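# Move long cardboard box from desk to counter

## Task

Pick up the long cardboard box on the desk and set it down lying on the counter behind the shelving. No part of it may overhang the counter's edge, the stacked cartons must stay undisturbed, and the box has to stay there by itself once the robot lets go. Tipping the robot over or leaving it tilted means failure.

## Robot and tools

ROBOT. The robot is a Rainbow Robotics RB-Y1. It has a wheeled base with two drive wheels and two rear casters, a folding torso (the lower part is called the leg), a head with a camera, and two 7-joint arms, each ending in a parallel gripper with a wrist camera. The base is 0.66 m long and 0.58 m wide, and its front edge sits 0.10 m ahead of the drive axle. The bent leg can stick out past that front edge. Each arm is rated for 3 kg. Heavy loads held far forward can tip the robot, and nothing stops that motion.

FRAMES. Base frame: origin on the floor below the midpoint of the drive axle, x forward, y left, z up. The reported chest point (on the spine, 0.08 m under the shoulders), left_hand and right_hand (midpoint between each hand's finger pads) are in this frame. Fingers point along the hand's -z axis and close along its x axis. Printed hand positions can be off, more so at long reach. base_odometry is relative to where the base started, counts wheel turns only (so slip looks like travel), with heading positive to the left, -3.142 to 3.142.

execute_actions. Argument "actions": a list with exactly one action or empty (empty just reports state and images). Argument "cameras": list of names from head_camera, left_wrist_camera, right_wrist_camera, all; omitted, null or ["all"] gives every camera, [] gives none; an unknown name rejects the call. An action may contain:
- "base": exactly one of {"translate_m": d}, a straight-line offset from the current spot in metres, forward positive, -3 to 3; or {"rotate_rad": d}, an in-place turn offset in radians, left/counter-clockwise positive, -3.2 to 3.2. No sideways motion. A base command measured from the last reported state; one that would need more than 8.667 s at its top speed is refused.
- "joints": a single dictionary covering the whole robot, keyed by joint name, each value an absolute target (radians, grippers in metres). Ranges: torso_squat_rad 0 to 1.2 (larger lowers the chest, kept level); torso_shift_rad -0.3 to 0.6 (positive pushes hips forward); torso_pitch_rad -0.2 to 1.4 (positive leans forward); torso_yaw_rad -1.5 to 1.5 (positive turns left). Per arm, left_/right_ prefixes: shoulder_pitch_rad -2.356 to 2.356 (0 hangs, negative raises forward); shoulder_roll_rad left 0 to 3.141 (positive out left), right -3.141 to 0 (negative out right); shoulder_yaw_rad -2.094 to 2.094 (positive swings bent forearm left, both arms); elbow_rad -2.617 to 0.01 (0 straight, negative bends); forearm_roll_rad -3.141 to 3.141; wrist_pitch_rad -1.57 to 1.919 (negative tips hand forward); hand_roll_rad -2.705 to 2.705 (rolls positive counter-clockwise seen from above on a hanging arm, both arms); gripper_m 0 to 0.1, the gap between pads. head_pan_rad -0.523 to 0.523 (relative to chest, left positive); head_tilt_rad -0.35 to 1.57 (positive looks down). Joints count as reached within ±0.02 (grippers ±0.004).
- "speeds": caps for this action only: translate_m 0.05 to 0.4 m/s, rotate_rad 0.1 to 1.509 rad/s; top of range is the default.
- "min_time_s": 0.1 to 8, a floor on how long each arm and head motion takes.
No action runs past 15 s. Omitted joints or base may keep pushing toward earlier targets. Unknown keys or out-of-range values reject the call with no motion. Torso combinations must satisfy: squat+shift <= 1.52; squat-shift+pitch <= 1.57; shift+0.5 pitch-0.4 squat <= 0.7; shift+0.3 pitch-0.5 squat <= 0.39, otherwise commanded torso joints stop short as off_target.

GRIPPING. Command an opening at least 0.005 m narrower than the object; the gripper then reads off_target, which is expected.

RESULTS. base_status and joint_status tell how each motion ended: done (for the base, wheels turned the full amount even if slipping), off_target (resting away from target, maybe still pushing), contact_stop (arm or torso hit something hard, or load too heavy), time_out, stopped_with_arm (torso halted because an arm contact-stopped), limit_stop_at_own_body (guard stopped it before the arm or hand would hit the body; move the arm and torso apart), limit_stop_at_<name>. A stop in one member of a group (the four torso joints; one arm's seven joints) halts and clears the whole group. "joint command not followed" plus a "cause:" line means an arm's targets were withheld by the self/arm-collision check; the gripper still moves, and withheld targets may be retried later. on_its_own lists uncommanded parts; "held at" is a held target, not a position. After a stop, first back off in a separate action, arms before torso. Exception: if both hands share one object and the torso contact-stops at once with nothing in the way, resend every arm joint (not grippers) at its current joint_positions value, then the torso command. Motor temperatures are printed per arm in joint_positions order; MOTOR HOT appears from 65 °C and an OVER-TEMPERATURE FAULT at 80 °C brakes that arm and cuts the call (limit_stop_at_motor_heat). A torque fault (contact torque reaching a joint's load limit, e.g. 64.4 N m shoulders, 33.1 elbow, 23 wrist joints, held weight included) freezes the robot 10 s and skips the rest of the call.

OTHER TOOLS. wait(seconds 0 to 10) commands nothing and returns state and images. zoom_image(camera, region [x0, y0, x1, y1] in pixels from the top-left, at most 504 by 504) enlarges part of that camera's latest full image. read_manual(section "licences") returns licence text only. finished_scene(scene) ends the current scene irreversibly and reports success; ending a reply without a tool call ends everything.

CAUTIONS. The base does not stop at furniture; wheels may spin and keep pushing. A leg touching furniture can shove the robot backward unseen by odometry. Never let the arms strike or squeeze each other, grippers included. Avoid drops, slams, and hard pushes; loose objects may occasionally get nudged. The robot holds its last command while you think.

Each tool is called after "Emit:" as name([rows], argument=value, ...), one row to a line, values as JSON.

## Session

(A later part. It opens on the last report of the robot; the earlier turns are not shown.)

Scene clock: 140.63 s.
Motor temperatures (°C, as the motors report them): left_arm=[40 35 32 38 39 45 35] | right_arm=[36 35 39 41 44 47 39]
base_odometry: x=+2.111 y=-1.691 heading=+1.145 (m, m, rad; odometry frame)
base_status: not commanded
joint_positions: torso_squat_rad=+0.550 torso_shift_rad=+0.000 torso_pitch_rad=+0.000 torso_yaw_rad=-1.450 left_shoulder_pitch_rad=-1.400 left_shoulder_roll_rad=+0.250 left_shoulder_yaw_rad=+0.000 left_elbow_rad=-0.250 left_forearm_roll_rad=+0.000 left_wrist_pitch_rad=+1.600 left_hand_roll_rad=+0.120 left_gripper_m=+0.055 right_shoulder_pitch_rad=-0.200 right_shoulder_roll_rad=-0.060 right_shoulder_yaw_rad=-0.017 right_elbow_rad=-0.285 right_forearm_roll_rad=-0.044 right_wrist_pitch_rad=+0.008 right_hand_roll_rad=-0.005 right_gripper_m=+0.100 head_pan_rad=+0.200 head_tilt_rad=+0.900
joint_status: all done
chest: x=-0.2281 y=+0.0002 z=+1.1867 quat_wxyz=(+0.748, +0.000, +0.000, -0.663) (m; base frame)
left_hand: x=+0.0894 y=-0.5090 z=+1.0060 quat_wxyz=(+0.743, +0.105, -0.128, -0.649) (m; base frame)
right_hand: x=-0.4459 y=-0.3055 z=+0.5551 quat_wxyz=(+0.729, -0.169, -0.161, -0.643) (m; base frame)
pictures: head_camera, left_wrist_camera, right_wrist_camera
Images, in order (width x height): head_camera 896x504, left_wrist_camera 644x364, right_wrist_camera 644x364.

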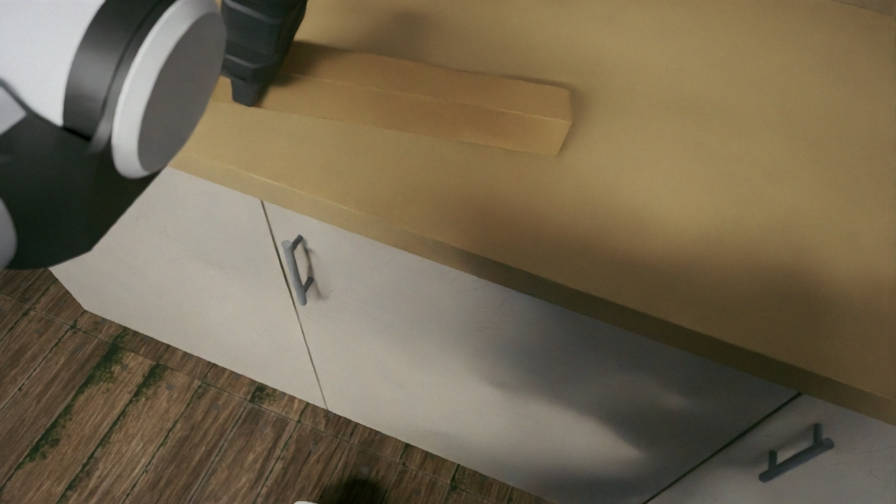

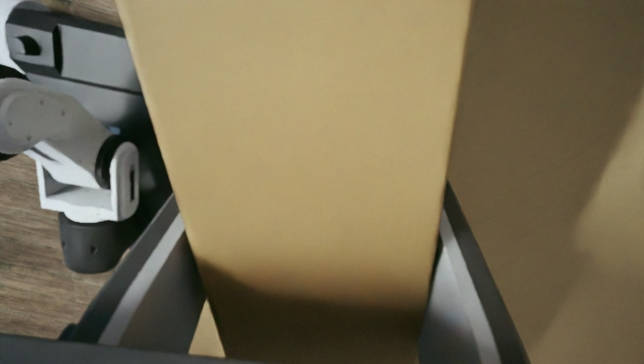

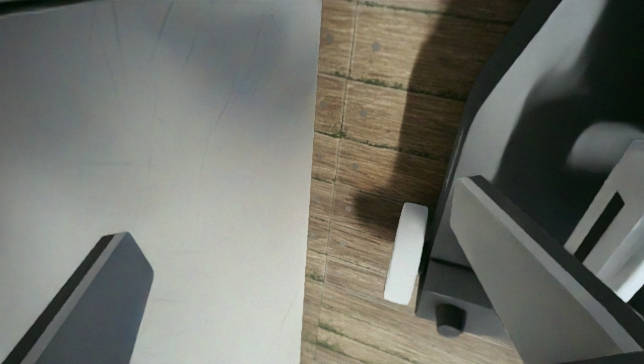

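Emit:
execute_actions([
  {"joints":{"left_wrist_pitch_rad":1.3,"left_elbow_rad":-0.15,"left_hand_roll_rad":-0.05,"head_pan_rad":0.5,"head_tilt_rad":0.8}},
])

Scene clock: 141.53 s.
Motor temperatures (°C, as the motors report them): left_arm=[40 35 32 38 39 45 35] | right_arm=[36 35 39 41 44 47 39]
base_odometry: x=+2.111 y=-1.691 heading=+1.145 (m, m, rad; odometry frame)
base_status: not commanded
joint_positions: torso_squat_rad=+0.550 torso_shift_rad=+0.000 torso_pitch_rad=+0.000 torso_yaw_rad=-1.450 left_shoulder_pitch_rad=-1.400 left_shoulder_roll_rad=+0.250 left_shoulder_yaw_rad=+0.000 left_elbow_rad=-0.150 left_forearm_roll_rad=+0.000 left_wrist_pitch_rad=+1.300 left_hand_roll_rad=-0.050 left_gripper_m=+0.055 right_shoulder_pitch_rad=-0.200 right_shoulder_roll_rad=-0.060 right_shoulder_yaw_rad=-0.017 right_elbow_rad=-0.285 right_forearm_roll_rad=-0.044 right_wrist_pitch_rad=+0.008 right_hand_roll_rad=-0.005 right_gripper_m=+0.100 head_pan_rad=+0.500 head_tilt_rad=+0.800
joint_status: all done
chest: x=-0.2281 y=+0.0002 z=+1.1867 quat_wxyz=(+0.748, +0.000, +0.000, -0.663) (m; base frame)
left_hand: x=+0.0967 y=-0.5514 z=+0.9869 quat_wxyz=(+0.669, +0.047, -0.190, -0.717) (m; base frame)
right_hand: x=-0.4459 y=-0.3055 z=+0.5551 quat_wxyz=(+0.729, -0.169, -0.161, -0.643) (m; base frame)
pictures: head_camera, left_wrist_camera, right_wrist_camera
Images, in order (width x height): head_camera 896x504, left_wrist_camera 644x364, right_wrist_camera 644x364.

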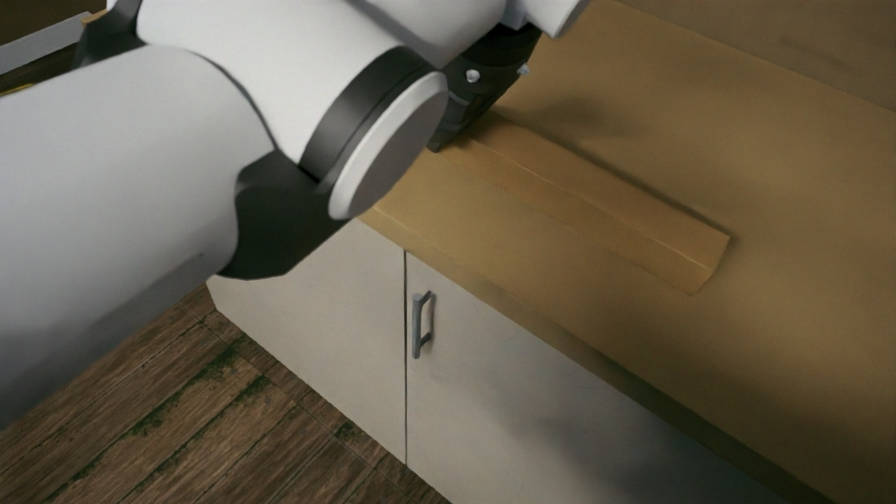

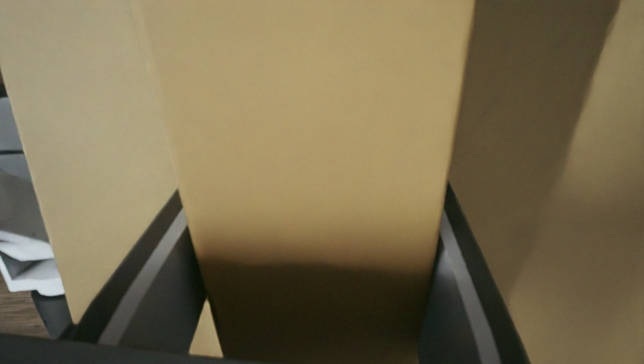

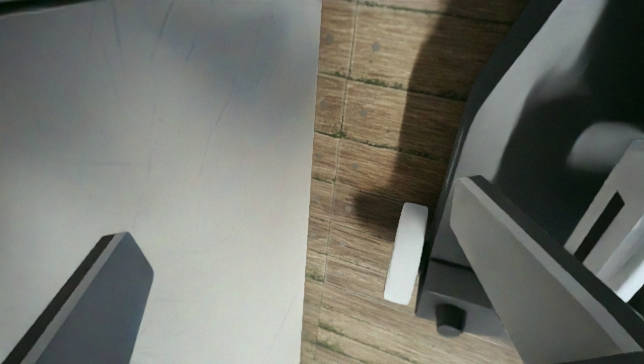

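Parallel, with margin. Lower.

Emit:
execute_actions([
  {"joints":{"torso_squat_rad":0.7}},
])

Scene clock: 143.17 s.
Motor temperatures (°C, as the motors report them): left_arm=[40 35 32 38 39 45 35] | right_arm=[36 35 39 41 44 47 39]
base_odometry: x=+2.111 y=-1.691 heading=+1.145 (m, m, rad; odometry frame)
base_status: not commanded
joint_positions: torso_squat_rad=+0.651 torso_shift_rad=-0.001 torso_pitch_rad=-0.003 torso_yaw_rad=-1.450 left_shoulder_pitch_rad=-1.406 left_shoulder_roll_rad=+0.252 left_shoulder_yaw_rad=+0.000 left_elbow_rad=-0.153 left_forearm_roll_rad=-0.001 left_wrist_pitch_rad=+1.300 left_hand_roll_rad=-0.050 left_gripper_m=+0.055 right_shoulder_pitch_rad=-0.200 right_shoulder_roll_rad=-0.060 right_shoulder_yaw_rad=-0.017 right_elbow_rad=-0.285 right_forearm_roll_rad=-0.044 right_wrist_pitch_rad=+0.008 right_hand_roll_rad=-0.005 right_gripper_m=+0.100 head_pan_rad=+0.500 head_tilt_rad=+0.800
joint_status: torso_squat_rad contact_stop (moved +0.101 of +0.150)
on_its_own: torso_squat_rad is held at +0.651, not at your +0.700, since a contact_stop
chest: x=-0.2294 y=+0.0008 z=+1.1467 quat_wxyz=(+0.749, +0.000, -0.002, -0.663) (m; base frame)
left_hand: x=+0.0962 y=-0.5534 z=+0.9530 quat_wxyz=(+0.669, +0.045, -0.195, -0.716) (m; base frame)
right_hand: x=-0.4456 y=-0.3056 z=+0.5149 quat_wxyz=(+0.729, -0.168, -0.162, -0.643) (m; base frame)
pictures: head_camera, left_wrist_camera, right_wrist_camera
Images, in order (width x height): head_camera 896x504, left_wrist_camera 644x364, right_wrist_camera 644x364.

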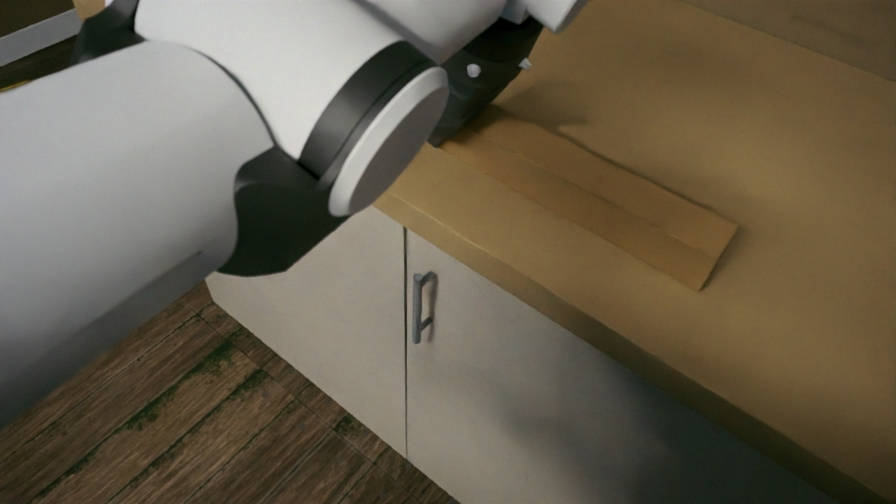

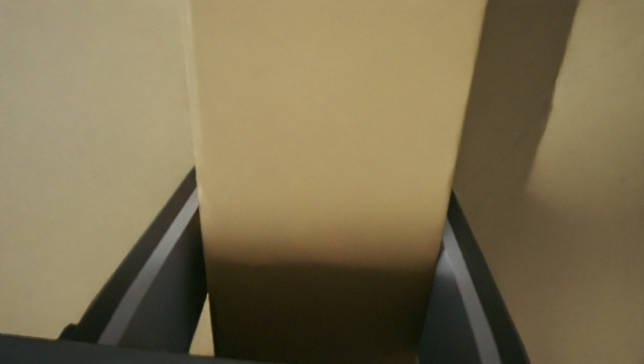

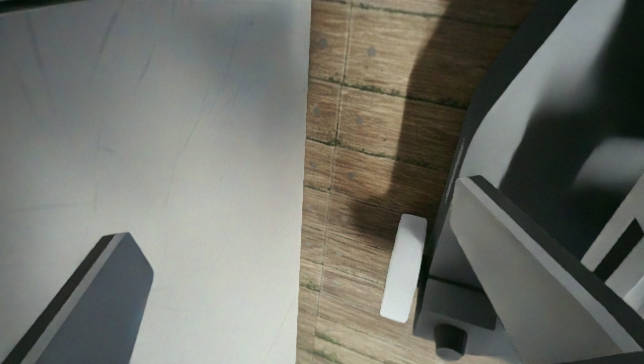

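Emit:
execute_actions([
  {"joints":{"torso_squat_rad":0.64,"left_gripper_m":0.1}},
], cameras=[])

Emit:
execute_actions([
  {"joints":{"torso_squat_rad":0.2}},
])

Scene clock: 144.43 s.
Motor temperatures (°C, as the motors report them): left_arm=[40 35 32 38 39 45 35] | right_arm=[36 35 39 41 44 47 39]
base_odometry: x=+2.111 y=-1.691 heading=+1.145 (m, m, rad; odometry frame)
base_status: not commanded
joint_positions: torso_squat_rad=+0.640 torso_shift_rad=-0.001 torso_pitch_rad=-0.002 torso_yaw_rad=-1.450 left_shoulder_pitch_rad=-1.402 left_shoulder_roll_rad=+0.251 left_shoulder_yaw_rad=+0.000 left_elbow_rad=-0.151 left_forearm_roll_rad=+0.000 left_wrist_pitch_rad=+1.300 left_hand_roll_rad=-0.050 left_gripper_m=+0.100 right_shoulder_pitch_rad=-0.200 right_shoulder_roll_rad=-0.060 right_shoulder_yaw_rad=-0.017 right_elbow_rad=-0.285 right_forearm_roll_rad=-0.044 right_wrist_pitch_rad=+0.008 right_hand_roll_rad=-0.005 right_gripper_m=+0.100 head_pan_rad=+0.500 head_tilt_rad=+0.800
joint_status: all done
chest: x=-0.2290 y=+0.0003 z=+1.1514 quat_wxyz=(+0.749, +0.001, -0.001, -0.663) (m; base frame)
left_hand: x=+0.0962 y=-0.5519 z=+0.9532 quat_wxyz=(+0.669, +0.047, -0.191, -0.717) (m; base frame)
right_hand: x=-0.4457 y=-0.3054 z=+0.5194 quat_wxyz=(+0.729, -0.168, -0.162, -0.643) (m; base frame)
pictures: none
No camera images: the call's "cameras" was empty. Leave "cameras" out to get every camera's image.

Scene clock: 146.77 s.
Motor temperatures (°C, as the motors report them): left_arm=[40 35 32 38 39 45 35] | right_arm=[36 35 39 41 44 47 39]
base_odometry: x=+2.111 y=-1.691 heading=+1.145 (m, m, rad; odometry frame)
base_status: not commanded
joint_positions: torso_squat_rad=+0.200 torso_shift_rad=-0.001 torso_pitch_rad=-0.002 torso_yaw_rad=-1.450 left_shoulder_pitch_rad=-1.400 left_shoulder_roll_rad=+0.250 left_shoulder_yaw_rad=+0.000 left_elbow_rad=-0.150 left_forearm_roll_rad=+0.000 left_wrist_pitch_rad=+1.300 left_hand_roll_rad=-0.050 left_gripper_m=+0.100 right_shoulder_pitch_rad=-0.200 right_shoulder_roll_rad=-0.060 right_shoulder_yaw_rad=-0.017 right_elbow_rad=-0.285 right_forearm_roll_rad=-0.044 right_wrist_pitch_rad=+0.008 right_hand_roll_rad=-0.005 right_gripper_m=+0.100 head_pan_rad=+0.500 head_tilt_rad=+0.800
joint_status: all done
chest: x=-0.2290 y=+0.0003 z=+1.2760 quat_wxyz=(+0.749, +0.001, -0.001, -0.663) (m; base frame)
left_hand: x=+0.0964 y=-0.5514 z=+1.0770 quat_wxyz=(+0.669, +0.048, -0.190, -0.717) (m; base frame)
right_hand: x=-0.4459 y=-0.3054 z=+0.6440 quat_wxyz=(+0.729, -0.168, -0.161, -0.643) (m; base frame)
pictures: head_camera, left_wrist_camera, right_wrist_camera
Images, in order (width x height): head_camera 896x504, left_wrist_camera 644x364, right_wrist_camera 644x364.

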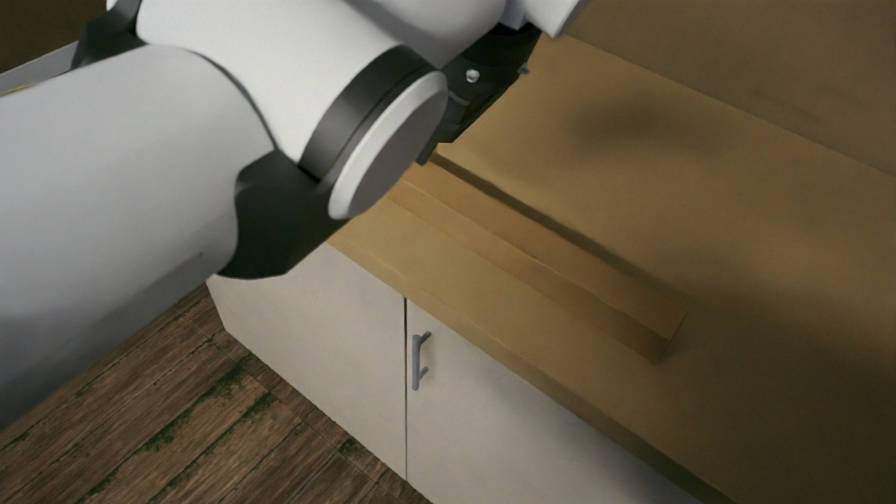

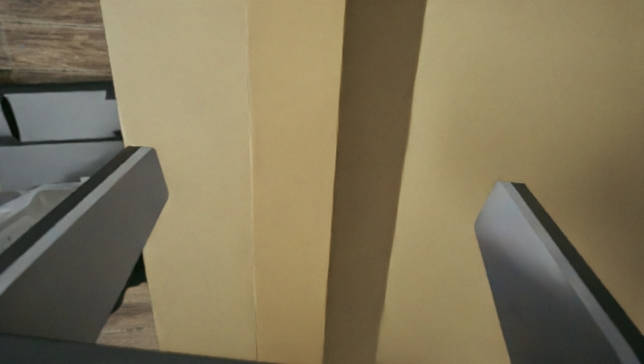

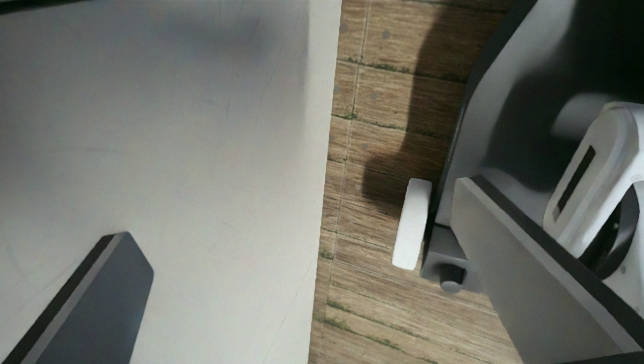

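Emit:
execute_actions([
  {"joints":{"left_shoulder_pitch_rad":-2.2,"left_shoulder_roll_rad":1.2,"head_tilt_rad":0.75}},
], cameras=["head_camera"])

Scene clock: 148.73 s.
Motor temperatures (°C, as the motors report them): left_arm=[40 35 32 38 39 45 35] | right_arm=[36 35 39 41 44 47 39]
base_odometry: x=+2.111 y=-1.691 heading=+1.145 (m, m, rad; odometry frame)
base_status: not commanded
joint_positions: torso_squat_rad=+0.200 torso_shift_rad=-0.001 torso_pitch_rad=-0.002 torso_yaw_rad=-1.450 left_shoulder_pitch_rad=-2.200 left_shoulder_roll_rad=+1.200 left_shoulder_yaw_rad=+0.000 left_elbow_rad=-0.150 left_forearm_roll_rad=+0.000 left_wrist_pitch_rad=+1.300 left_hand_roll_rad=-0.050 left_gripper_m=+0.100 right_shoulder_pitch_rad=-0.200 right_shoulder_roll_rad=-0.060 right_shoulder_yaw_rad=-0.017 right_elbow_rad=-0.285 right_forearm_roll_rad=-0.044 right_wrist_pitch_rad=+0.008 right_hand_roll_rad=-0.005 right_gripper_m=+0.100 head_pan_rad=+0.500 head_tilt_rad=+0.750
joint_status: all done
chest: x=-0.2291 y=+0.0002 z=+1.2760 quat_wxyz=(+0.749, +0.001, -0.001, -0.663) (m; base frame)
left_hand: x=+0.4462 y=-0.3566 z=+1.6174 quat_wxyz=(+0.794, -0.263, -0.460, -0.296) (m; base frame)
right_hand: x=-0.4458 y=-0.3055 z=+0.6440 quat_wxyz=(+0.729, -0.168, -0.161, -0.643) (m; base frame)
pictures: head_camera
Images, in order (width x height): head_camera 896x504.

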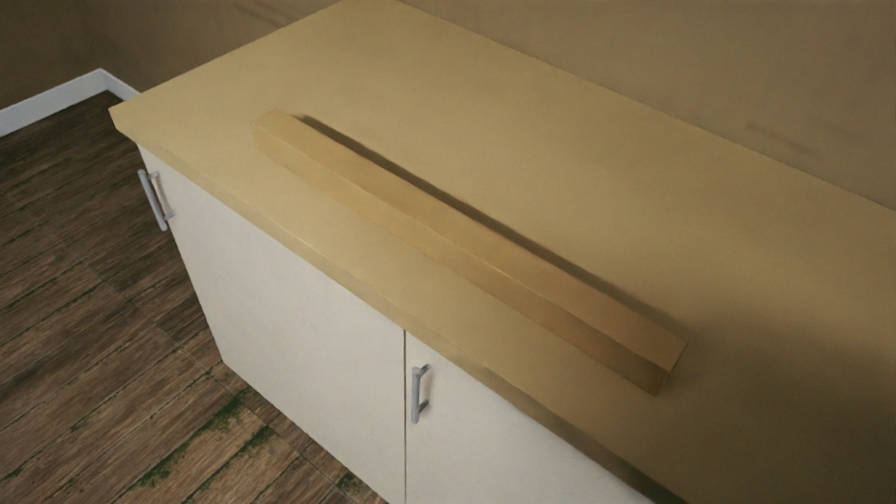

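Emit:
finished_scene(scene=1)

The scene is finished: the task was done.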